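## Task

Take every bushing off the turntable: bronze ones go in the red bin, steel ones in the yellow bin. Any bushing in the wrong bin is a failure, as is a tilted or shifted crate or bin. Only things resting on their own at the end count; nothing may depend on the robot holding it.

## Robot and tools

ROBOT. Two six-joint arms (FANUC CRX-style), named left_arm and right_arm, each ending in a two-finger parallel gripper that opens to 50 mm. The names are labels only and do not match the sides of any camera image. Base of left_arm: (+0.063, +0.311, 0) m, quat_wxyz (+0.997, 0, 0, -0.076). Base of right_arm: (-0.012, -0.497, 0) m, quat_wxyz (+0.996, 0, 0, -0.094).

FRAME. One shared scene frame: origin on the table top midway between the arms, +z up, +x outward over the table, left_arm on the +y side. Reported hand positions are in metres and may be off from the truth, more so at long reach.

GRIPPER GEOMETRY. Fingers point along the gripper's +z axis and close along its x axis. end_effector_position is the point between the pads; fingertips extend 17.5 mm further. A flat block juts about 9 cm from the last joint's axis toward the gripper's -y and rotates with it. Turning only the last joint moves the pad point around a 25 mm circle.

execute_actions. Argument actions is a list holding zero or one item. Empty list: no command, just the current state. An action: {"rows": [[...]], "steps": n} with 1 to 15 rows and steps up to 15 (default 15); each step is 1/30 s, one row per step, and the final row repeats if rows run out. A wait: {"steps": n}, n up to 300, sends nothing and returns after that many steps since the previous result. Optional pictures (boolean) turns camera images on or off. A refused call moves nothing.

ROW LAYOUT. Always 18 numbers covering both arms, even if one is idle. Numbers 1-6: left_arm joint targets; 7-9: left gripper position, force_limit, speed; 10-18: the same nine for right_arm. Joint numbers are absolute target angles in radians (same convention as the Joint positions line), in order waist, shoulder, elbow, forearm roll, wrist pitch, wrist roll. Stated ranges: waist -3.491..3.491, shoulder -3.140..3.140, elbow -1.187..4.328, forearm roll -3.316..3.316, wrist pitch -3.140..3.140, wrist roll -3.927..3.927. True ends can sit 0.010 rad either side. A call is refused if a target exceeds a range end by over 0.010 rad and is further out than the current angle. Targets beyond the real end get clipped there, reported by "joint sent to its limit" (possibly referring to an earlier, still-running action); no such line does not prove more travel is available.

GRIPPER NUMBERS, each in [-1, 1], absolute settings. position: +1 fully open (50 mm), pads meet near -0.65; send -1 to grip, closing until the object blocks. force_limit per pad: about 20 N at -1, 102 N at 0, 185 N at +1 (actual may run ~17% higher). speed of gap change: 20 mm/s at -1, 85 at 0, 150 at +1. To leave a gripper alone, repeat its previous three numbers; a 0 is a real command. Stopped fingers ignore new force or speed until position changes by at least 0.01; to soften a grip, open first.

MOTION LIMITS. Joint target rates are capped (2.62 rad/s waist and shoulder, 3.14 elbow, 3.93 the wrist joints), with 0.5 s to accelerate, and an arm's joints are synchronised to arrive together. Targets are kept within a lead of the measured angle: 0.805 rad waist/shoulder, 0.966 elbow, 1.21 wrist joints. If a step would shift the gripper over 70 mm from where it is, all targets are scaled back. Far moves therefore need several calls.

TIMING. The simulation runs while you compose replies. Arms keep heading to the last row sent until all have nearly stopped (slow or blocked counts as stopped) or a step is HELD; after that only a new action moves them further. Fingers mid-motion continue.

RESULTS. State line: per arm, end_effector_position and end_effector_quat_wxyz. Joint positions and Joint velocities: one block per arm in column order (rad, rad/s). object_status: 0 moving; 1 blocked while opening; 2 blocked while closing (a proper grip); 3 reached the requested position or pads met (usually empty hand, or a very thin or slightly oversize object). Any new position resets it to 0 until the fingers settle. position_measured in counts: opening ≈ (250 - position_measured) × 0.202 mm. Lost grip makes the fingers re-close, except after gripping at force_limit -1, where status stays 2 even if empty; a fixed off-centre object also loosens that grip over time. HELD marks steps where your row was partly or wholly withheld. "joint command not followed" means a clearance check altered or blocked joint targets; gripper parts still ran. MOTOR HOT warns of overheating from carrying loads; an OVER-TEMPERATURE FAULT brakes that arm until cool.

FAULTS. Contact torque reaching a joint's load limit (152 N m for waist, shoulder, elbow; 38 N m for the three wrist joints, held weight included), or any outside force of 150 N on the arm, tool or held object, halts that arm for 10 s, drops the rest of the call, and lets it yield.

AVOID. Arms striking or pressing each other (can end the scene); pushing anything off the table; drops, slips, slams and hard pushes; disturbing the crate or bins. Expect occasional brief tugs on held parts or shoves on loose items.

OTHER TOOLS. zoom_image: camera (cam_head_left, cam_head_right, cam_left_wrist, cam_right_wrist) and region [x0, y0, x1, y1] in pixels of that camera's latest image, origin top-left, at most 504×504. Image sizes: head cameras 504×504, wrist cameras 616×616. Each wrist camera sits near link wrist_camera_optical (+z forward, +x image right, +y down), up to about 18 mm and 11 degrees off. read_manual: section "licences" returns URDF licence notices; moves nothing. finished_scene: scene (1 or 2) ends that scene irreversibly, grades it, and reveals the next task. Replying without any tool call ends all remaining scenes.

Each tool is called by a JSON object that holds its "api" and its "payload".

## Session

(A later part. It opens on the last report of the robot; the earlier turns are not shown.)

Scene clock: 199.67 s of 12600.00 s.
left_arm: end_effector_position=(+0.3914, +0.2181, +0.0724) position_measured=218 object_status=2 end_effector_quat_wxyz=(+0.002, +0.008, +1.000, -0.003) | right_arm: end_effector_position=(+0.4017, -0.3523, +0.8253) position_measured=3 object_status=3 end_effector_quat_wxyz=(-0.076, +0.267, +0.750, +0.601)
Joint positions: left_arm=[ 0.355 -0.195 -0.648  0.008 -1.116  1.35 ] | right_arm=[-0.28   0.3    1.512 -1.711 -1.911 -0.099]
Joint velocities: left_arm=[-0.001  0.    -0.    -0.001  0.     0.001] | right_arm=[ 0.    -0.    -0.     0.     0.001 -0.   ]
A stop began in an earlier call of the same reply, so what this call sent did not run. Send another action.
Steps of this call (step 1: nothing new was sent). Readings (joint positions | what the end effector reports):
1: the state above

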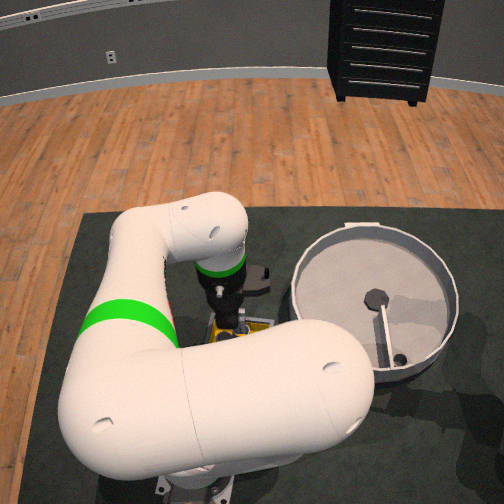

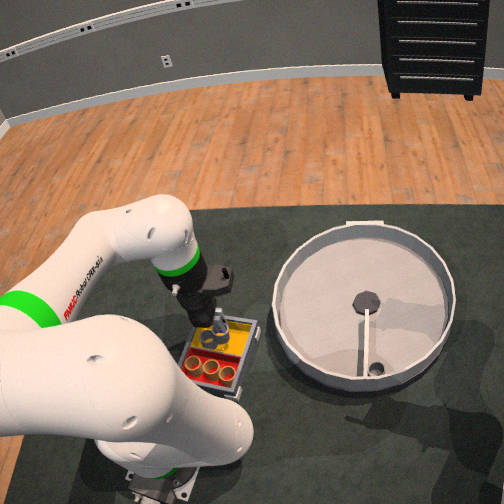

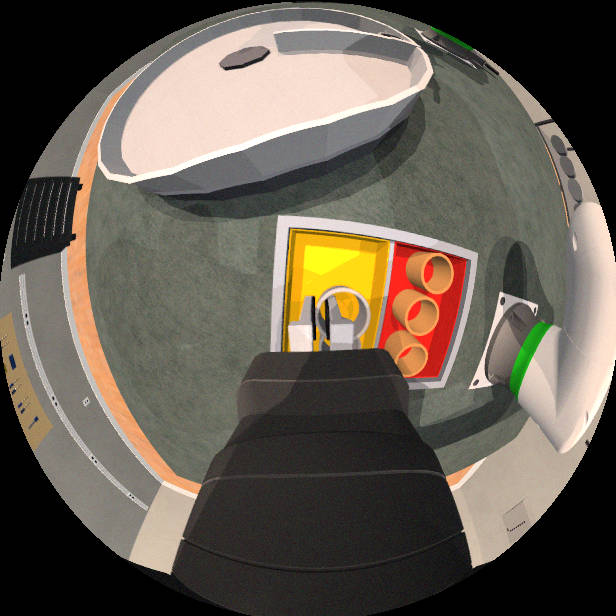

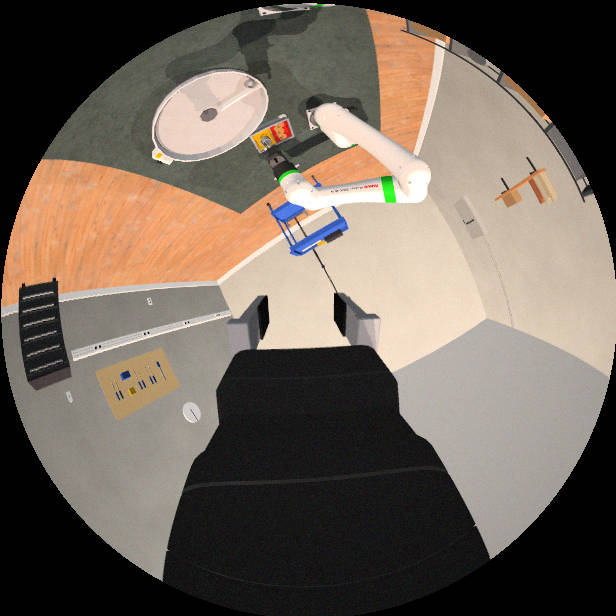

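{"api": "execute_actions", "payload": {"actions": [{"rows":[[0.325,-0.202,-0.642,0,-1.131,1.4,-1,-0.7,0.5,-0.28,0.3,1.512,-1.711,-1.911,-0.099,1,0,0]],"steps":10}], "pictures": false}}

{"api": "execute_actions", "payload": {"actions": [{"rows":[[0.325,-0.181,-0.674,0,-1.078,1.4,-1,-0.7,0.5,-0.28,0.3,1.512,-1.711,-1.911,-0.099,1,0,0]],"steps":10}], "pictures": false}}

{"api": "execute_actions", "payload": {"actions": [{"rows":[[0.36,-0.181,-0.674,0,-1.078,1.4,-1,-0.7,0.5,-0.28,0.3,1.512,-1.711,-1.911,-0.099,1,0,0]],"steps":10}], "pictures": false}}

{"api": "execute_actions", "payload": {"actions": [{"rows":[[0.36,-0.181,-0.674,0,-1.078,1.4,0,0,0,-0.28,0.3,1.512,-1.711,-1.911,-0.099,1,0,0]],"steps":9}], "pictures": false}}

{"api": "execute_actions", "payload": {"actions": [{"rows":[[0.36,-0.31,-0.48,0,-1.4,1.4,0,0,0,-0.28,0.3,1.512,-1.711,-1.911,-0.099,1,0,0]]}]}}

{"api": "execute_actions", "payload": {"actions": [{"rows":[[-0.641,0.128,-0.184,0,-1.259,2.364,0.34,0,0,-0.28,0.3,1.512,-1.711,-1.911,-0.099,1,0,0]]}], "pictures": false}}

{"api": "execute_actions", "payload": {"actions": [{"steps":32}], "pictures": false}}

{"api": "execute_actions", "payload": {"actions": [{"rows":[[-0.641,0.1437,-0.2146,0,-1.2125,2.364,0.34,0,0,-0.28,0.3,1.512,-1.711,-1.911,-0.099,1,0,0]],"steps":10}]}}

{"api": "zoom_image", "payload": {"camera": "cam_left_wrist", "region": [280,260,400,350]}}

Scene clock: 210.47 s of 12600.00 s.
left_arm: end_effector_position=(+0.3875, +0.2104, +0.0755) position_measured=218 object_status=2 end_effector_quat_wxyz=(-0.000, -0.001, +1.000, +0.000) | right_arm: end_effector_position=(+0.4017, -0.3523, +0.8253) position_measured=3 object_status=3 end_effector_quat_wxyz=(-0.076, +0.267, +0.750, +0.601)
Joint positions: left_arm=[ 0.325 -0.202 -0.642 -0.    -1.131  1.4  ] | right_arm=[-0.28   0.3    1.512 -1.711 -1.911 -0.099]
Joint velocities: left_arm=[ 0.    -0.     0.     0.    -0.002  0.001] | right_arm=[ 0.002 -0.     0.    -0.     0.001 -0.   ]
Steps of this call (steps 1 to 314: nothing new was sent; steps 315 to 324: all 10 steps of this action). Readings (joint positions | what the end effector reports):
315: left_arm=[0.355 -0.195 -0.648 0.008 -1.116 1.350] | right_arm=[-0.280 0.300 1.512 -1.711 -1.911 -0.099] | left_arm position_measured=218 object_status=2 | right_arm position_measured=3 object_status=3
316: left_arm=[0.351 -0.196 -0.647 0.007 -1.117 1.356] | right_arm=[-0.280 0.300 1.512 -1.711 -1.911 -0.099] | left_arm position_measured=218 object_status=2 | right_arm position_measured=3 object_status=3
318: left_arm=[0.333 -0.200 -0.644 0.002 -1.127 1.387] | right_arm=[-0.280 0.300 1.512 -1.711 -1.911 -0.099] | left_arm position_measured=218 object_status=2 | right_arm position_measured=3 object_status=3
322: left_arm=[0.325 -0.202 -0.642 -0.000 -1.131 1.400] | right_arm=[-0.280 0.300 1.512 -1.711 -1.911 -0.099] | left_arm position_measured=218 object_status=2 | right_arm position_measured=3 object_status=3
324: the state above

Scene clock: 210.80 s of 12600.00 s.
left_arm: end_effector_position=(+0.3857, +0.2101, +0.0568) position_measured=218 object_status=2 end_effector_quat_wxyz=(-0.000, -0.001, +1.000, +0.000) | right_arm: end_effector_position=(+0.4017, -0.3523, +0.8253) position_measured=3 object_status=3 end_effector_quat_wxyz=(-0.076, +0.267, +0.750, +0.601)
Joint positions: left_arm=[ 0.325 -0.181 -0.674 -0.    -1.078  1.4  ] | right_arm=[-0.28   0.3    1.512 -1.711 -1.911 -0.099]
Joint velocities: left_arm=[ 0.002 -0.    -0.001 -0.     0.001 -0.001] | right_arm=[-0.    -0.001 -0.    -0.     0.    -0.   ]
Steps of this call (steps 1 to 10: all 10 steps of this action). Readings (joint positions | what the end effector reports):
1: left_arm=[0.325 -0.202 -0.642 -0.000 -1.131 1.400] | right_arm=[-0.280 0.300 1.512 -1.711 -1.911 -0.099] | left_arm position_measured=218 object_status=2 | right_arm position_measured=3 object_status=3
2: left_arm=[0.325 -0.200 -0.645 -0.000 -1.125 1.400] | right_arm=[-0.280 0.300 1.512 -1.711 -1.911 -0.099] | left_arm position_measured=218 object_status=2 | right_arm position_measured=3 object_status=3
4: left_arm=[0.325 -0.187 -0.665 -0.000 -1.093 1.400] | right_arm=[-0.280 0.300 1.512 -1.711 -1.911 -0.099] | left_arm position_measured=218 object_status=2 | right_arm position_measured=3 object_status=3
8: left_arm=[0.325 -0.181 -0.674 -0.000 -1.078 1.400] | right_arm=[-0.280 0.300 1.512 -1.711 -1.911 -0.099] | left_arm position_measured=218 object_status=2 | right_arm position_measured=3 object_status=3
10: the state above

Scene clock: 211.13 s of 12600.00 s.
left_arm: end_effector_position=(+0.3890, +0.2214, +0.0568) position_measured=218 object_status=2 end_effector_quat_wxyz=(-0.000, -0.018, +1.000, +0.000) | right_arm: end_effector_position=(+0.4017, -0.3523, +0.8253) position_measured=3 object_status=3 end_effector_quat_wxyz=(-0.076, +0.267, +0.750, +0.601)
Joint positions: left_arm=[ 0.36  -0.181 -0.674 -0.    -1.078  1.4  ] | right_arm=[-0.28   0.3    1.512 -1.711 -1.911 -0.099]
Joint velocities: left_arm=[-0.     0.001  0.     0.001  0.    -0.001] | right_arm=[ 0.    -0.    -0.    -0.001  0.002 -0.001]
Steps of this call (steps 1 to 10: all 10 steps of this action). Readings (joint positions | what the end effector reports):
1: left_arm=[0.325 -0.181 -0.674 -0.000 -1.078 1.400] | right_arm=[-0.280 0.300 1.512 -1.711 -1.911 -0.099] | left_arm position_measured=218 object_status=2 | right_arm position_measured=3 object_status=3
2: left_arm=[0.329 -0.181 -0.674 -0.000 -1.078 1.400] | right_arm=[-0.280 0.300 1.512 -1.711 -1.911 -0.099] | left_arm position_measured=218 object_status=2 | right_arm position_measured=3 object_status=3
4: left_arm=[0.350 -0.181 -0.674 -0.000 -1.078 1.400] | right_arm=[-0.280 0.300 1.512 -1.711 -1.911 -0.099] | left_arm position_measured=218 object_status=2 | right_arm position_measured=3 object_status=3
8: left_arm=[0.360 -0.181 -0.674 -0.000 -1.078 1.400] | right_arm=[-0.280 0.300 1.512 -1.711 -1.911 -0.099] | left_arm position_measured=218 object_status=2 | right_arm position_measured=3 object_status=3
10: the state above

Scene clock: 211.43 s of 12600.00 s.
left_arm: end_effector_position=(+0.3891, +0.2214, +0.0568) position_measured=152 object_status=0 end_effector_quat_wxyz=(-0.000, -0.018, +1.000, -0.000) | right_arm: end_effector_position=(+0.4017, -0.3523, +0.8253) position_measured=3 object_status=3 end_effector_quat_wxyz=(-0.076, +0.267, +0.750, +0.601)
Joint positions: left_arm=[ 0.36  -0.181 -0.674  0.    -1.078  1.4  ] | right_arm=[-0.28   0.3    1.512 -1.711 -1.911 -0.099]
Joint velocities: left_arm=[-0.    -0.     0.001  0.     0.     0.001] | right_arm=[ 0.001 -0.     0.     0.    -0.001 -0.   ]
Steps of this call (steps 1 to 9: all 9 steps of this action). Readings (joint positions | what the end effector reports):
1: left_arm=[0.360 -0.181 -0.674 -0.000 -1.078 1.400] | right_arm=[-0.280 0.300 1.512 -1.711 -1.911 -0.099] | left_arm position_measured=209 object_status=0 | right_arm position_measured=3 object_status=3
2: left_arm=[0.360 -0.181 -0.674 0.000 -1.078 1.400] | right_arm=[-0.280 0.300 1.512 -1.711 -1.911 -0.099] | left_arm position_measured=195 object_status=0 | right_arm position_measured=3 object_status=3
4: left_arm=[0.360 -0.181 -0.674 0.000 -1.078 1.400] | right_arm=[-0.280 0.300 1.512 -1.711 -1.911 -0.099] | left_arm position_measured=167 object_status=0 | right_arm position_measured=3 object_status=3
8: left_arm=[0.360 -0.181 -0.674 0.000 -1.078 1.400] | right_arm=[-0.280 0.300 1.512 -1.711 -1.911 -0.099] | left_arm position_measured=152 object_status=0 | right_arm position_measured=3 object_status=3
9: the state above

Scene clock: 211.93 s of 12600.00 s.
left_arm: end_effector_position=(+0.3832, +0.2202, +0.1745) position_measured=152 object_status=3 end_effector_quat_wxyz=(+0.000, -0.018, +1.000, +0.000) | right_arm: end_effector_position=(+0.4017, -0.3523, +0.8253) position_measured=3 object_status=3 end_effector_quat_wxyz=(-0.076, +0.267, +0.750, +0.601)
Joint positions: left_arm=[ 0.36 -0.31 -0.48  0.   -1.4   1.4 ] | right_arm=[-0.28   0.3    1.512 -1.711 -1.911 -0.099]
Joint velocities: left_arm=[ 0.002  0.001  0.002  0.    -0.003 -0.   ] | right_arm=[-0.001  0.    -0.    -0.001  0.     0.   ]
Steps of this call (steps 1 to 15: all 15 steps of this action). Readings (joint positions | what the end effector reports):
1: left_arm=[0.360 -0.181 -0.674 0.000 -1.078 1.400] | right_arm=[-0.280 0.300 1.512 -1.711 -1.911 -0.099] | left_arm position_measured=152 object_status=0 | right_arm position_measured=3 object_status=3
2: left_arm=[0.360 -0.183 -0.671 0.000 -1.084 1.400] | right_arm=[-0.280 0.300 1.512 -1.711 -1.911 -0.099] | left_arm position_measured=152 object_status=0 | right_arm position_measured=3 object_status=3
4: left_arm=[0.360 -0.198 -0.648 0.000 -1.122 1.400] | right_arm=[-0.280 0.300 1.512 -1.711 -1.911 -0.099] | left_arm position_measured=152 object_status=3 | right_arm position_measured=3 object_status=3
8: left_arm=[0.360 -0.262 -0.552 0.000 -1.280 1.400] | right_arm=[-0.280 0.300 1.512 -1.711 -1.911 -0.099] | left_arm position_measured=152 object_status=3 | right_arm position_measured=3 object_status=3
15: the state above

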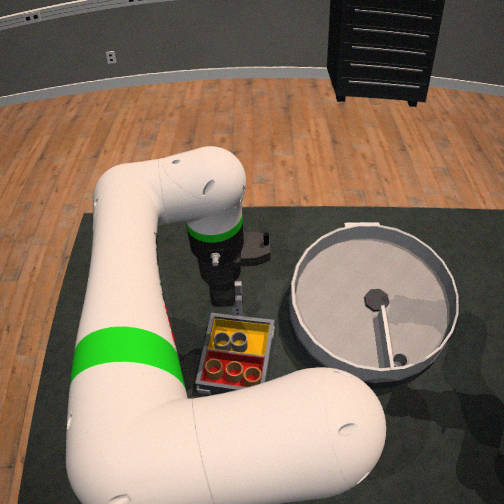

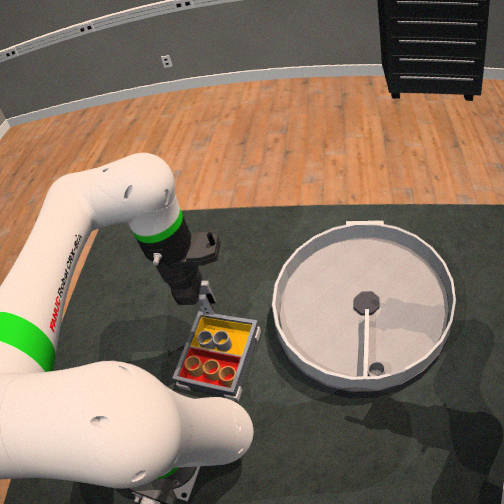

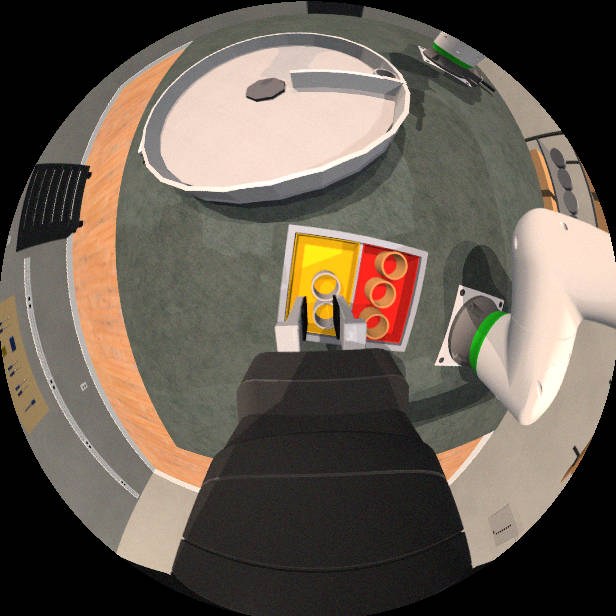

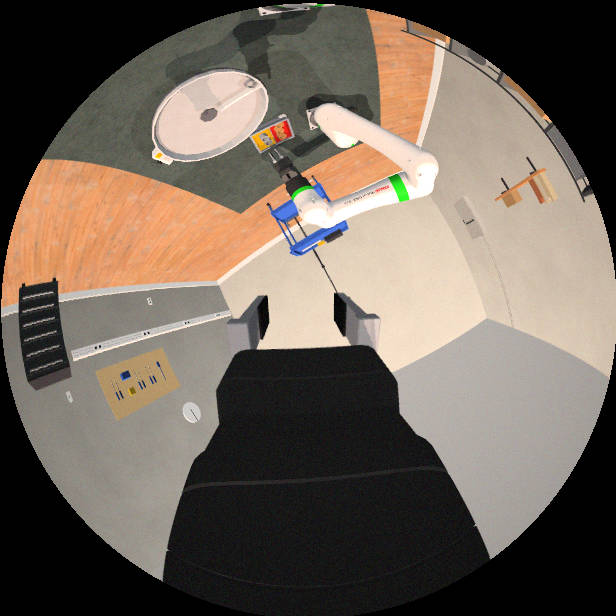

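Scene clock: 212.43 s of 12600.00 s.
left_arm: end_effector_position=(+0.4004, +0.0836, +0.1651) position_measured=101 object_status=3 end_effector_quat_wxyz=(+0.000, -0.024, +1.000, -0.000) | right_arm: end_effector_position=(+0.4017, -0.3523, +0.8253) position_measured=3 object_status=3 end_effector_quat_wxyz=(-0.076, +0.267, +0.750, +0.601)
Joint positions: left_arm=[-0.051 -0.118 -0.35  -0.    -1.338  1.823] | right_arm=[-0.28   0.3    1.512 -1.711 -1.911 -0.099]
Joint velocities: left_arm=[-1.069  0.446  0.301 -0.001  0.143  0.975] | right_arm=[-0.     0.    -0.    -0.     0.001 -0.001]
Steps of this call (steps 1 to 15: all 15 steps of this action). Readings (joint positions | what the end effector reports):
1: left_arm=[0.360 -0.310 -0.480 0.000 -1.400 1.400] | right_arm=[-0.280 0.300 1.512 -1.711 -1.911 -0.099] | left_arm position_measured=143 object_status=0 | right_arm position_measured=3 object_status=3
2: left_arm=[0.356 -0.308 -0.479 -0.000 -1.400 1.405] | right_arm=[-0.280 0.300 1.512 -1.711 -1.911 -0.099] | left_arm position_measured=129 object_status=0 | right_arm position_measured=3 object_status=3
4: left_arm=[0.331 -0.294 -0.469 -0.000 -1.395 1.436] | right_arm=[-0.280 0.300 1.512 -1.711 -1.911 -0.099] | left_arm position_measured=105 object_status=0 | right_arm position_measured=3 object_status=3
8: left_arm=[0.211 -0.231 -0.427 -0.000 -1.375 1.574] | right_arm=[-0.280 0.300 1.512 -1.711 -1.911 -0.099] | left_arm position_measured=101 object_status=0 | right_arm position_measured=3 object_status=3
15: the state above

Scene clock: 213.50 s of 12600.00 s.
left_arm: end_effector_position=(+0.2939, -0.1343, +0.1316) position_measured=101 object_status=3 end_effector_quat_wxyz=(-0.000, +0.000, +1.000, +0.000) | right_arm: end_effector_position=(+0.4017, -0.3523, +0.8253) position_measured=3 object_status=3 end_effector_quat_wxyz=(-0.076, +0.267, +0.750, +0.601)
Joint positions: left_arm=[-0.641  0.128 -0.184 -0.    -1.259  2.364] | right_arm=[-0.28   0.3    1.512 -1.711 -1.911 -0.099]
Joint velocities: left_arm=[-0.001 -0.001 -0.001 -0.    -0.001 -0.   ] | right_arm=[ 0.001  0.    -0.    -0.001  0.     0.001]
Steps of this call (steps 1 to 32: the robot went on to your last target). Readings (joint positions | what the end effector reports):
1: left_arm=[-0.087 -0.103 -0.340 -0.000 -1.333 1.856] | right_arm=[-0.280 0.300 1.512 -1.711 -1.911 -0.099] | left_arm position_measured=101 object_status=3 | right_arm position_measured=3 object_status=3
2: left_arm=[-0.123 -0.088 -0.330 -0.000 -1.329 1.888] | right_arm=[-0.280 0.300 1.512 -1.711 -1.911 -0.099] | left_arm position_measured=101 object_status=3 | right_arm position_measured=3 object_status=3
4: left_arm=[-0.193 -0.059 -0.310 -0.000 -1.319 1.953] | right_arm=[-0.280 0.300 1.512 -1.711 -1.911 -0.099] | left_arm position_measured=101 object_status=3 | right_arm position_measured=3 object_status=3
8: left_arm=[-0.330 -0.002 -0.272 -0.000 -1.301 2.079] | right_arm=[-0.280 0.300 1.512 -1.711 -1.911 -0.099] | left_arm position_measured=101 object_status=3 | right_arm position_measured=3 object_status=3
32: the state above

Scene clock: 213.83 s of 12600.00 s.
left_arm: end_effector_position=(+0.2938, -0.1343, +0.1119) position_measured=101 object_status=3 end_effector_quat_wxyz=(-0.000, +0.000, +1.000, +0.000) | right_arm: end_effector_position=(+0.4017, -0.3523, +0.8253) position_measured=3 object_status=3 end_effector_quat_wxyz=(-0.076, +0.267, +0.750, +0.601)
Joint positions: left_arm=[-0.641  0.144 -0.215 -0.    -1.213  2.364] | right_arm=[-0.28   0.3    1.512 -1.711 -1.911 -0.099]
Joint velocities: left_arm=[-0.    -0.003 -0.001 -0.001  0.    -0.   ] | right_arm=[ 0.001  0.     0.    -0.001 -0.001  0.002]
Steps of this call (steps 1 to 10: all 10 steps of this action). Readings (joint positions | what the end effector reports):
1: left_arm=[-0.641 0.128 -0.184 -0.000 -1.258 2.364] | right_arm=[-0.280 0.300 1.512 -1.711 -1.911 -0.099] | left_arm position_measured=101 object_status=3 | right_arm position_measured=3 object_status=3
2: left_arm=[-0.641 0.130 -0.188 -0.000 -1.252 2.364] | right_arm=[-0.280 0.300 1.512 -1.711 -1.911 -0.099] | left_arm position_measured=101 object_status=3 | right_arm position_measured=3 object_status=3
4: left_arm=[-0.641 0.141 -0.208 -0.000 -1.223 2.364] | right_arm=[-0.280 0.300 1.512 -1.711 -1.911 -0.099] | left_arm position_measured=101 object_status=3 | right_arm position_measured=3 object_status=3
8: left_arm=[-0.641 0.144 -0.215 -0.000 -1.213 2.364] | right_arm=[-0.280 0.300 1.512 -1.711 -1.911 -0.099] | left_arm position_measured=101 object_status=3 | right_arm position_measured=3 object_status=3
10: the state above

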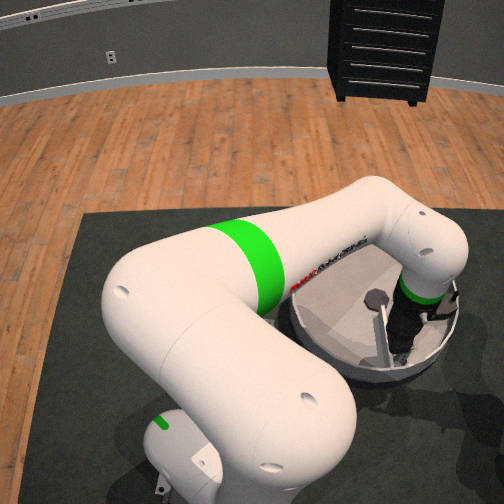

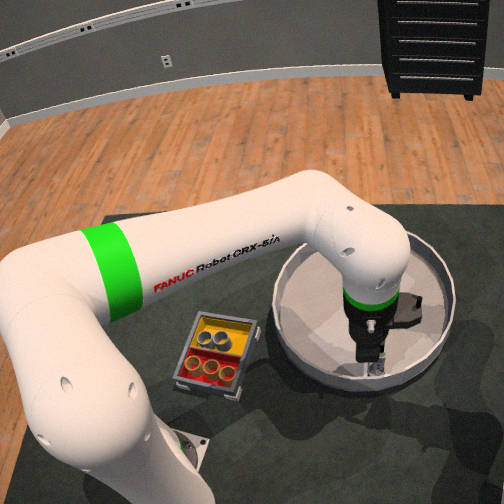

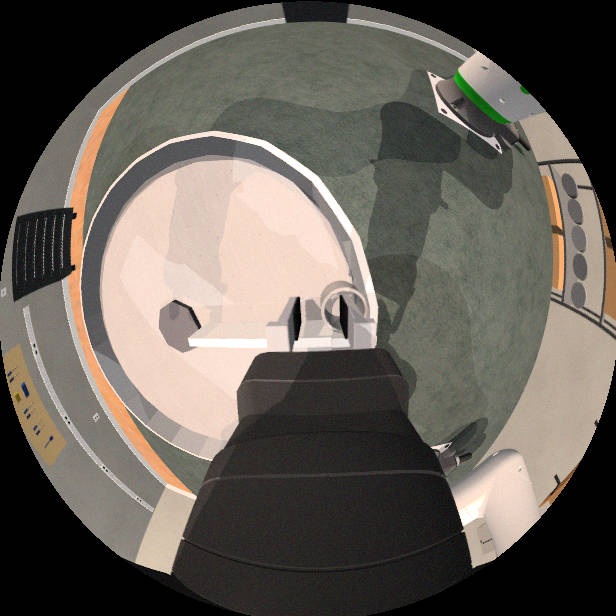

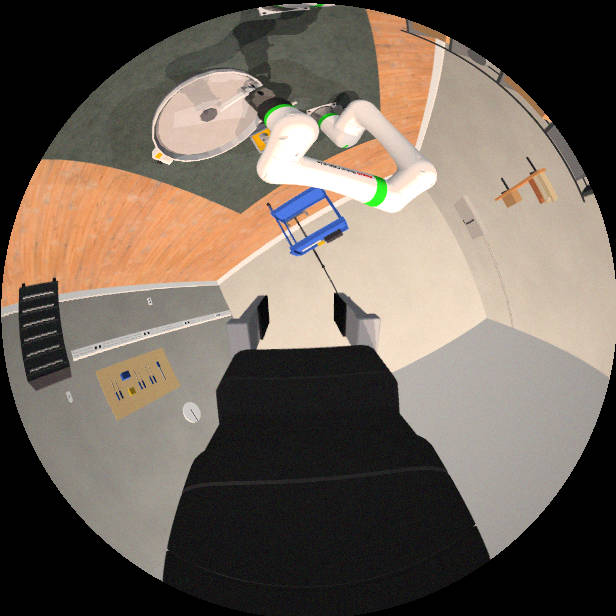

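Region (280, 260, 400, 350) of cam_left_wrist's 616x616 image, scaled by 4.200, with more detail than that image has; it fills the top 378 rows of this view, and the rest is white.

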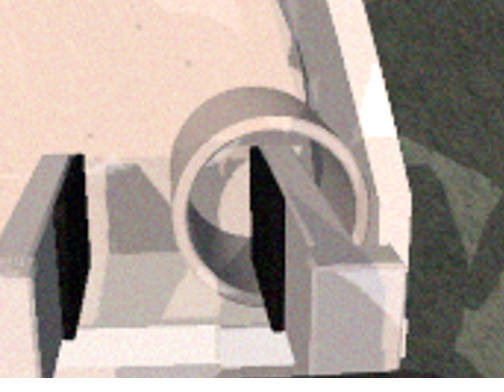

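{"api": "execute_actions", "payload": {"actions": [{"rows":[[-0.64,0.165,-0.252,0,-1.154,2.364,0.34,0,0,-0.28,0.3,1.512,-1.711,-1.911,-0.099,1,0,0]],"steps":10}], "pictures": false}}

{"api": "execute_actions", "payload": {"actions": [{"rows":[[-0.64,0.165,-0.252,0,-1.154,2.364,-1,-0.7,0.5,-0.28,0.3,1.512,-1.711,-1.911,-0.099,1,0,0]]}], "pictures": false}}

{"api": "execute_actions", "payload": {"actions": [{"rows":[[-0.64,0.098,-0.108,0,-1.365,2.364,-1,-0.7,0.5,-0.28,0.3,1.512,-1.711,-1.911,-0.099,1,0,0]],"steps":12}], "pictures": false}}

{"api": "execute_actions", "payload": {"actions": [{"rows":[[0.232,-0.293,-0.467,0,-1.397,1.49,-1,-0.7,0.5,-0.28,0.3,1.512,-1.711,-1.911,-0.099,1,0,0]]}], "pictures": false}}

{"api": "execute_actions", "payload": {"actions": [{"steps":28}], "pictures": false}}

{"api": "execute_actions", "payload": {"actions": [{"rows":[[0.232,-0.212,-0.63,0,-1.153,1.49,-1,-0.7,0.5,-0.28,0.3,1.512,-1.711,-1.911,-0.099,1,0,0]]}]}}

Scene clock: 222.27 s of 12600.00 s.
left_arm: end_effector_position=(+0.2935, -0.1334, +0.0872) position_measured=101 object_status=3 end_effector_quat_wxyz=(-0.000, -0.000, +1.000, +0.000) | right_arm: end_effector_position=(+0.4017, -0.3523, +0.8253) position_measured=3 object_status=3 end_effector_quat_wxyz=(-0.076, +0.267, +0.750, +0.601)
Joint positions: left_arm=[-0.64   0.165 -0.252  0.    -1.154  2.364] | right_arm=[-0.28   0.3    1.512 -1.711 -1.911 -0.099]
Joint velocities: left_arm=[ 0.002  0.001  0.001 -0.    -0.001 -0.   ] | right_arm=[-0.002 -0.     0.     0.001 -0.     0.001]
Steps of this call (steps 1 to 15: the robot went on to your last target; steps 16 to 243: nothing new was sent; steps 244 to 253: all 10 steps of this action). Readings (joint positions | what the end effector reports):
244: left_arm=[-0.641 0.144 -0.215 0.000 -1.212 2.364] | right_arm=[-0.280 0.300 1.512 -1.711 -1.911 -0.099] | left_arm position_measured=101 object_status=3 | right_arm position_measured=3 object_status=3
245: left_arm=[-0.641 0.145 -0.219 0.000 -1.206 2.364] | right_arm=[-0.280 0.300 1.512 -1.711 -1.911 -0.099] | left_arm position_measured=101 object_status=3 | right_arm position_measured=3 object_status=3
247: left_arm=[-0.641 0.158 -0.240 0.000 -1.172 2.364] | right_arm=[-0.280 0.300 1.512 -1.711 -1.911 -0.099] | left_arm position_measured=101 object_status=3 | right_arm position_measured=3 object_status=3
251: left_arm=[-0.640 0.165 -0.252 0.000 -1.154 2.364] | right_arm=[-0.280 0.300 1.512 -1.711 -1.911 -0.099] | left_arm position_measured=101 object_status=3 | right_arm position_measured=3 object_status=3
253: the state above

Scene clock: 222.77 s of 12600.00 s.
left_arm: end_effector_position=(+0.2936, -0.1333, +0.0873) position_measured=217 object_status=2 end_effector_quat_wxyz=(-0.000, -0.000, +1.000, +0.000) | right_arm: end_effector_position=(+0.4017, -0.3523, +0.8253) position_measured=3 object_status=3 end_effector_quat_wxyz=(-0.076, +0.267, +0.750, +0.601)
Joint positions: left_arm=[-0.64   0.165 -0.252 -0.    -1.154  2.364] | right_arm=[-0.28   0.3    1.512 -1.711 -1.911 -0.099]
Joint velocities: left_arm=[-0.002 -0.001 -0.    -0.    -0.001  0.001] | right_arm=[ 0.001 -0.001 -0.    -0.002  0.001  0.001]
Steps of this call (steps 1 to 15: all 15 steps of this action). Readings (joint positions | what the end effector reports):
1: left_arm=[-0.640 0.165 -0.252 0.000 -1.154 2.364] | right_arm=[-0.280 0.300 1.512 -1.711 -1.911 -0.099] | left_arm position_measured=113 object_status=0 | right_arm position_measured=3 object_status=3
2: left_arm=[-0.640 0.165 -0.252 0.000 -1.154 2.364] | right_arm=[-0.280 0.300 1.512 -1.711 -1.911 -0.099] | left_arm position_measured=133 object_status=0 | right_arm position_measured=3 object_status=3
4: left_arm=[-0.640 0.165 -0.252 0.000 -1.154 2.364] | right_arm=[-0.280 0.300 1.512 -1.711 -1.911 -0.099] | left_arm position_measured=171 object_status=0 | right_arm position_measured=3 object_status=3
8: left_arm=[-0.640 0.165 -0.252 -0.000 -1.154 2.364] | right_arm=[-0.280 0.300 1.512 -1.711 -1.911 -0.099] | left_arm position_measured=217 object_status=0 | right_arm position_measured=3 object_status=3
15: the state above

Scene clock: 223.17 s of 12600.00 s.
left_arm: end_effector_position=(+0.2939, -0.1337, +0.1769) position_measured=217 object_status=2 end_effector_quat_wxyz=(-0.000, -0.000, +1.000, +0.000) | right_arm: end_effector_position=(+0.4017, -0.3523, +0.8253) position_measured=3 object_status=3 end_effector_quat_wxyz=(-0.076, +0.267, +0.750, +0.601)
Joint positions: left_arm=[-0.64   0.098 -0.108 -0.    -1.365  2.364] | right_arm=[-0.28   0.3    1.512 -1.711 -1.911 -0.099]
Joint velocities: left_arm=[ 0.    -0.    -0.001 -0.    -0.004 -0.   ] | right_arm=[ 0.    -0.    -0.    -0.001 -0.    -0.   ]
Steps of this call (steps 1 to 12: all 12 steps of this action). Readings (joint positions | what the end effector reports):
1: left_arm=[-0.640 0.165 -0.252 -0.000 -1.154 2.364] | right_arm=[-0.280 0.300 1.512 -1.711 -1.911 -0.099] | left_arm position_measured=217 object_status=2 | right_arm position_measured=3 object_status=3
2: left_arm=[-0.640 0.163 -0.248 -0.000 -1.160 2.364] | right_arm=[-0.280 0.300 1.512 -1.711 -1.911 -0.099] | left_arm position_measured=217 object_status=2 | right_arm position_measured=3 object_status=3
4: left_arm=[-0.640 0.151 -0.222 -0.000 -1.198 2.364] | right_arm=[-0.280 0.300 1.512 -1.711 -1.911 -0.099] | left_arm position_measured=217 object_status=2 | right_arm position_measured=3 object_status=3
8: left_arm=[-0.640 0.108 -0.130 -0.000 -1.332 2.364] | right_arm=[-0.280 0.300 1.512 -1.711 -1.911 -0.099] | left_arm position_measured=217 object_status=2 | right_arm position_measured=3 object_status=3
12: the state above

Scene clock: 223.67 s of 12600.00 s.
left_arm: end_effector_position=(+0.3699, +0.0112, +0.1838) position_measured=217 object_status=2 end_effector_quat_wxyz=(-0.000, +0.002, +1.000, +0.000) | right_arm: end_effector_position=(+0.4017, -0.3523, +0.8253) position_measured=3 object_status=3 end_effector_quat_wxyz=(-0.076, +0.267, +0.750, +0.601)
Joint positions: left_arm=[-0.256 -0.076 -0.268 -0.    -1.379  1.975] | right_arm=[-0.28   0.3    1.512 -1.711 -1.911 -0.099]
Joint velocities: left_arm=[ 1.05  -0.468 -0.428  0.    -0.037 -1.036] | right_arm=[-0. -0.  0. -0.  0.  0.]
Steps of this call (steps 1 to 15: all 15 steps of this action). Readings (joint positions | what the end effector reports):
1: left_arm=[-0.640 0.098 -0.108 -0.000 -1.365 2.364] | right_arm=[-0.280 0.300 1.512 -1.711 -1.911 -0.099] | left_arm position_measured=217 object_status=2 | right_arm position_measured=3 object_status=3
2: left_arm=[-0.636 0.096 -0.110 -0.000 -1.365 2.360] | right_arm=[-0.280 0.300 1.512 -1.711 -1.911 -0.099] | left_arm position_measured=217 object_status=2 | right_arm position_measured=3 object_status=3
4: left_arm=[-0.611 0.084 -0.121 -0.000 -1.366 2.332] | right_arm=[-0.280 0.300 1.512 -1.711 -1.911 -0.099] | left_arm position_measured=217 object_status=2 | right_arm position_measured=3 object_status=3
8: left_arm=[-0.496 0.031 -0.170 -0.000 -1.370 2.213] | right_arm=[-0.280 0.300 1.512 -1.711 -1.911 -0.099] | left_arm position_measured=217 object_status=2 | right_arm position_measured=3 object_status=3
15: the state above

Scene clock: 224.60 s of 12600.00 s.
left_arm: end_effector_position=(+0.3773, +0.1804, +0.1751) position_measured=217 object_status=2 end_effector_quat_wxyz=(-0.000, +0.001, +1.000, -0.000) | right_arm: end_effector_position=(+0.4017, -0.3523, +0.8253) position_measured=3 object_status=3 end_effector_quat_wxyz=(-0.076, +0.267, +0.750, +0.601)
Joint positions: left_arm=[ 0.232 -0.293 -0.467  0.    -1.397  1.49 ] | right_arm=[-0.28   0.3    1.512 -1.711 -1.911 -0.099]
Joint velocities: left_arm=[ 0.001  0.002  0.    -0.     0.001  0.   ] | right_arm=[-0.001 -0.     0.     0.    -0.001 -0.001]
Steps of this call (steps 1 to 28: the robot went on to your last target). Readings (joint positions | what the end effector reports):
1: left_arm=[-0.220 -0.092 -0.282 -0.000 -1.380 1.940] | right_arm=[-0.280 0.300 1.512 -1.711 -1.911 -0.099] | left_arm position_measured=217 object_status=2 | right_arm position_measured=3 object_status=3
2: left_arm=[-0.184 -0.108 -0.297 -0.000 -1.382 1.904] | right_arm=[-0.280 0.300 1.512 -1.711 -1.911 -0.099] | left_arm position_measured=217 object_status=2 | right_arm position_measured=3 object_status=3
4: left_arm=[-0.111 -0.141 -0.327 -0.000 -1.384 1.831] | right_arm=[-0.280 0.300 1.512 -1.711 -1.911 -0.099] | left_arm position_measured=217 object_status=2 | right_arm position_measured=3 object_status=3
8: left_arm=[0.041 -0.208 -0.389 -0.000 -1.390 1.680] | right_arm=[-0.280 0.300 1.512 -1.711 -1.911 -0.099] | left_arm position_measured=217 object_status=2 | right_arm position_measured=3 object_status=3
28: the state above

Scene clock: 225.10 s of 12600.00 s.
left_arm: end_effector_position=(+0.3790, +0.1805, +0.0834) position_measured=217 object_status=2 end_effector_quat_wxyz=(+0.000, +0.001, +1.000, -0.000) | right_arm: end_effector_position=(+0.4017, -0.3523, +0.8253) position_measured=3 object_status=3 end_effector_quat_wxyz=(-0.076, +0.267, +0.750, +0.601)
Joint positions: left_arm=[ 0.232 -0.212 -0.63   0.    -1.153  1.49 ] | right_arm=[-0.28   0.3    1.512 -1.711 -1.911 -0.099]
Joint velocities: left_arm=[ 0.     0.    -0.003 -0.     0.001  0.   ] | right_arm=[-0.001 -0.    -0.    -0.    -0.001 -0.001]
Steps of this call (steps 1 to 15: all 15 steps of this action). Readings (joint positions | what the end effector reports):
1: left_arm=[0.232 -0.293 -0.467 0.000 -1.397 1.490] | right_arm=[-0.280 0.300 1.512 -1.711 -1.911 -0.099] | left_arm position_measured=217 object_status=2 | right_arm position_measured=3 object_status=3
2: left_arm=[0.232 -0.291 -0.471 0.000 -1.391 1.490] | right_arm=[-0.280 0.300 1.512 -1.711 -1.911 -0.099] | left_arm position_measured=217 object_status=2 | right_arm position_measured=3 object_status=3
4: left_arm=[0.232 -0.279 -0.497 0.000 -1.353 1.490] | right_arm=[-0.280 0.300 1.512 -1.711 -1.911 -0.099] | left_arm position_measured=217 object_status=2 | right_arm position_measured=3 object_status=3
8: left_arm=[0.232 -0.229 -0.595 0.000 -1.206 1.490] | right_arm=[-0.280 0.300 1.512 -1.711 -1.911 -0.099] | left_arm position_measured=217 object_status=2 | right_arm position_measured=3 object_status=3
15: the state above

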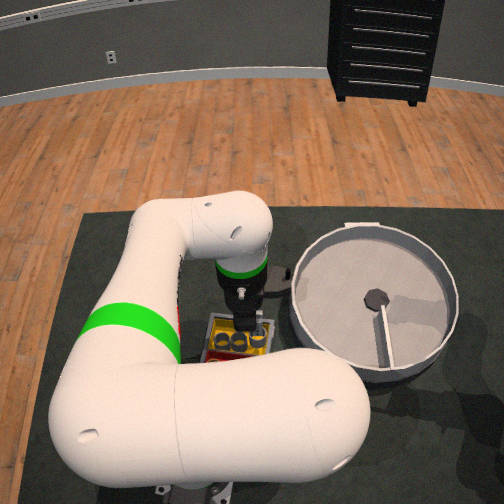

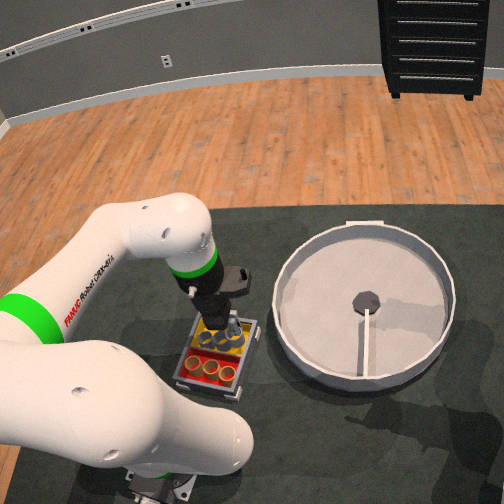

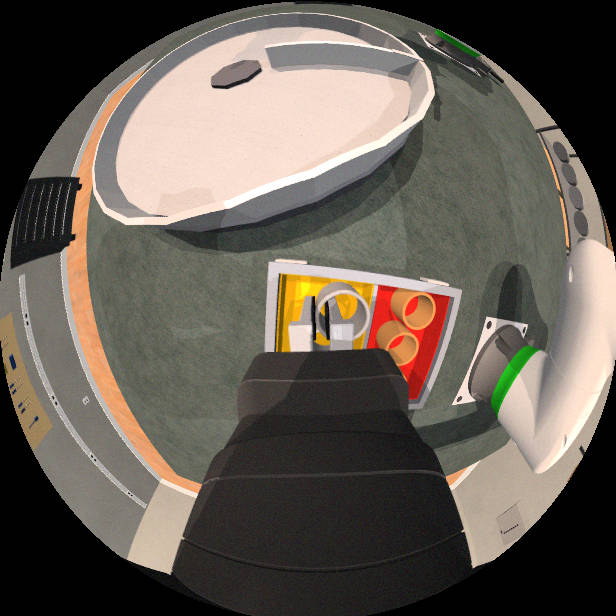

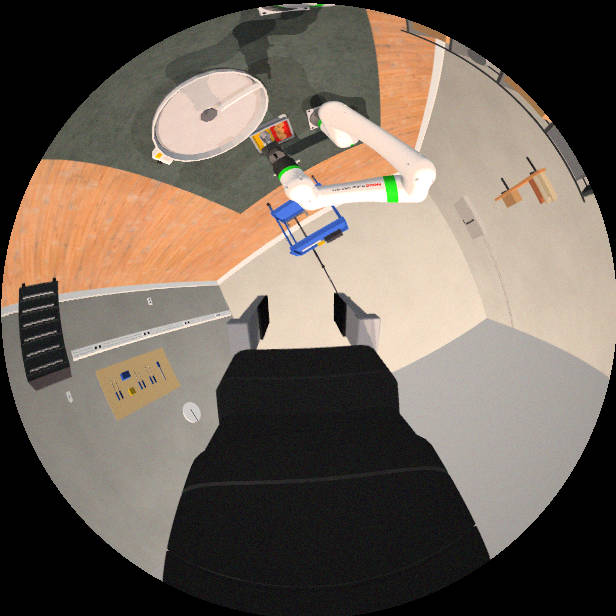

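{"api": "execute_actions", "payload": {"actions": [{"rows":[[0.242,-0.181,-0.674,0,-1.078,1.49,-1,-0.7,0.5,-0.28,0.3,1.512,-1.711,-1.911,-0.099,1,0,0]],"steps":10}], "pictures": false}}

{"api": "execute_actions", "payload": {"actions": [{"rows":[[0.242,-0.181,-0.674,0,-1.078,1.49,0,0,0,-0.28,0.3,1.512,-1.711,-1.911,-0.099,1,0,0]],"steps":9}], "pictures": false}}

{"api": "execute_actions", "payload": {"actions": [{"rows":[[0.242,-0.31,-0.48,0,-1.4,1.49,0,0,0,-0.28,0.3,1.512,-1.711,-1.911,-0.099,1,0,0]]}]}}

Scene clock: 231.50 s of 12600.00 s.
left_arm: end_effector_position=(+0.3785, +0.1836, +0.0568) position_measured=217 object_status=2 end_effector_quat_wxyz=(-0.000, -0.004, +1.000, +0.000) | right_arm: end_effector_position=(+0.4017, -0.3523, +0.8253) position_measured=3 object_status=3 end_effector_quat_wxyz=(-0.076, +0.267, +0.750, +0.601)
Joint positions: left_arm=[ 0.242 -0.181 -0.674 -0.    -1.078  1.49 ] | right_arm=[-0.28   0.3    1.512 -1.711 -1.911 -0.099]
Joint velocities: left_arm=[ 0.002  0.    -0.    -0.    -0.     0.   ] | right_arm=[-0.    -0.    -0.     0.001  0.001 -0.001]
Steps of this call (steps 1 to 15: the robot went on to your last target; steps 16 to 182: nothing new was sent; steps 183 to 192: all 10 steps of this action). Readings (joint positions | what the end effector reports):
183: left_arm=[0.232 -0.212 -0.630 0.000 -1.152 1.490] | right_arm=[-0.280 0.300 1.512 -1.711 -1.911 -0.099] | left_arm position_measured=217 object_status=2 | right_arm position_measured=3 object_status=3
184: left_arm=[0.233 -0.209 -0.634 -0.000 -1.146 1.490] | right_arm=[-0.280 0.300 1.512 -1.711 -1.911 -0.099] | left_arm position_measured=217 object_status=2 | right_arm position_measured=3 object_status=3
186: left_arm=[0.237 -0.194 -0.655 -0.000 -1.110 1.490] | right_arm=[-0.280 0.300 1.512 -1.711 -1.911 -0.099] | left_arm position_measured=217 object_status=2 | right_arm position_measured=3 object_status=3
190: left_arm=[0.242 -0.181 -0.674 -0.000 -1.078 1.490] | right_arm=[-0.280 0.300 1.512 -1.711 -1.911 -0.099] | left_arm position_measured=217 object_status=2 | right_arm position_measured=3 object_status=3
192: the state above

Scene clock: 231.80 s of 12600.00 s.
left_arm: end_effector_position=(+0.3785, +0.1836, +0.0568) position_measured=152 object_status=0 end_effector_quat_wxyz=(-0.000, -0.004, +1.000, -0.000) | right_arm: end_effector_position=(+0.4017, -0.3523, +0.8253) position_measured=3 object_status=3 end_effector_quat_wxyz=(-0.076, +0.267, +0.750, +0.601)
Joint positions: left_arm=[ 0.242 -0.181 -0.674  0.    -1.078  1.49 ] | right_arm=[-0.28   0.3    1.512 -1.711 -1.911 -0.099]
Joint velocities: left_arm=[ 0.001  0.    -0.001 -0.     0.    -0.002] | right_arm=[-0.     0.    -0.    -0.    -0.001 -0.002]
Steps of this call (steps 1 to 9: all 9 steps of this action). Readings (joint positions | what the end effector reports):
1: left_arm=[0.242 -0.181 -0.674 -0.000 -1.078 1.490] | right_arm=[-0.280 0.300 1.512 -1.711 -1.911 -0.099] | left_arm position_measured=209 object_status=0 | right_arm position_measured=3 object_status=3
2: left_arm=[0.242 -0.181 -0.674 -0.000 -1.078 1.490] | right_arm=[-0.280 0.300 1.512 -1.711 -1.911 -0.099] | left_arm position_measured=195 object_status=0 | right_arm position_measured=3 object_status=3
4: left_arm=[0.242 -0.181 -0.674 -0.000 -1.078 1.490] | right_arm=[-0.280 0.300 1.512 -1.711 -1.911 -0.099] | left_arm position_measured=167 object_status=0 | right_arm position_measured=3 object_status=3
8: left_arm=[0.242 -0.181 -0.674 0.000 -1.078 1.490] | right_arm=[-0.280 0.300 1.512 -1.711 -1.911 -0.099] | left_arm position_measured=152 object_status=0 | right_arm position_measured=3 object_status=3
9: the state above

Scene clock: 232.30 s of 12600.00 s.
left_arm: end_effector_position=(+0.3725, +0.1830, +0.1745) position_measured=152 object_status=3 end_effector_quat_wxyz=(+0.000, -0.004, +1.000, -0.000) | right_arm: end_effector_position=(+0.4017, -0.3523, +0.8253) position_measured=3 object_status=3 end_effector_quat_wxyz=(-0.076, +0.267, +0.750, +0.601)
Joint positions: left_arm=[ 0.242 -0.31  -0.48   0.    -1.4    1.49 ] | right_arm=[-0.28   0.3    1.512 -1.711 -1.911 -0.099]
Joint velocities: left_arm=[-0.     0.     0.002  0.    -0.001  0.   ] | right_arm=[ 0.    -0.     0.     0.001 -0.     0.   ]
Steps of this call (steps 1 to 15: all 15 steps of this action). Readings (joint positions | what the end effector reports):
1: left_arm=[0.242 -0.181 -0.674 0.000 -1.078 1.490] | right_arm=[-0.280 0.300 1.512 -1.711 -1.911 -0.099] | left_arm position_measured=152 object_status=0 | right_arm position_measured=3 object_status=3
2: left_arm=[0.242 -0.183 -0.670 0.000 -1.084 1.490] | right_arm=[-0.280 0.300 1.512 -1.711 -1.911 -0.099] | left_arm position_measured=152 object_status=0 | right_arm position_measured=3 object_status=3
4: left_arm=[0.242 -0.199 -0.648 0.000 -1.122 1.490] | right_arm=[-0.280 0.300 1.512 -1.711 -1.911 -0.099] | left_arm position_measured=152 object_status=3 | right_arm position_measured=3 object_status=3
8: left_arm=[0.242 -0.262 -0.552 0.000 -1.280 1.490] | right_arm=[-0.280 0.300 1.512 -1.711 -1.911 -0.099] | left_arm position_measured=152 object_status=3 | right_arm position_measured=3 object_status=3
15: the state above

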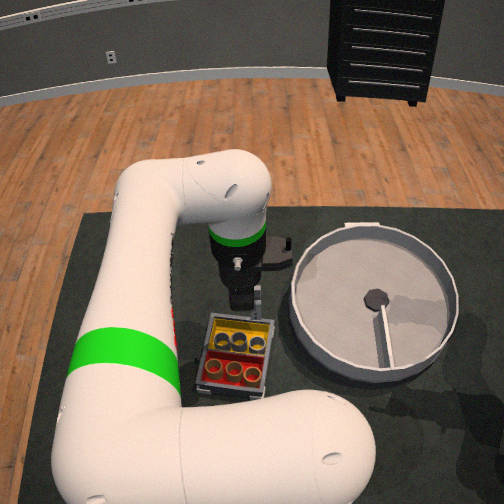

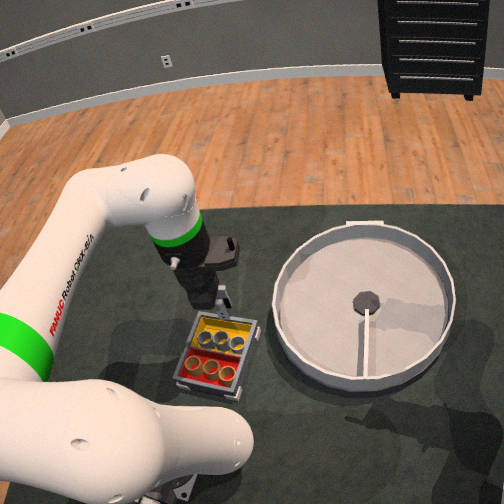

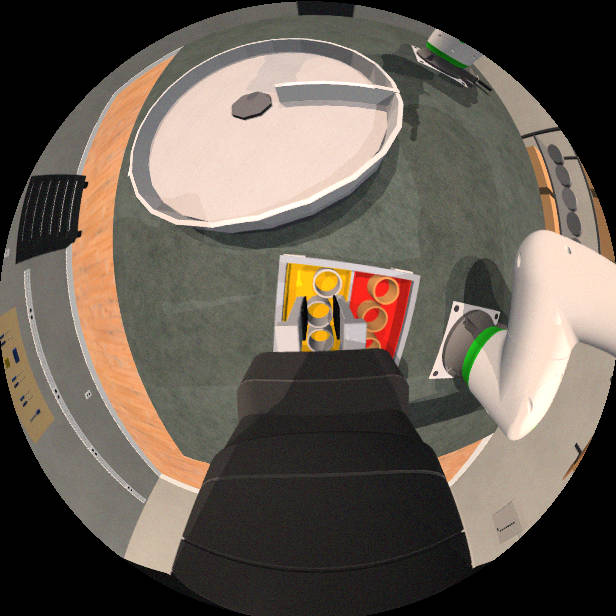

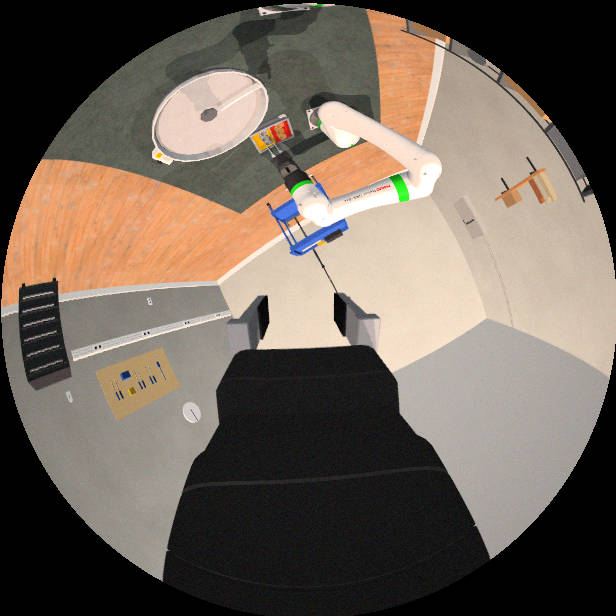

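{"api": "finished_scene", "payload": {"scene": 2}}

The scene is finished: the task was done.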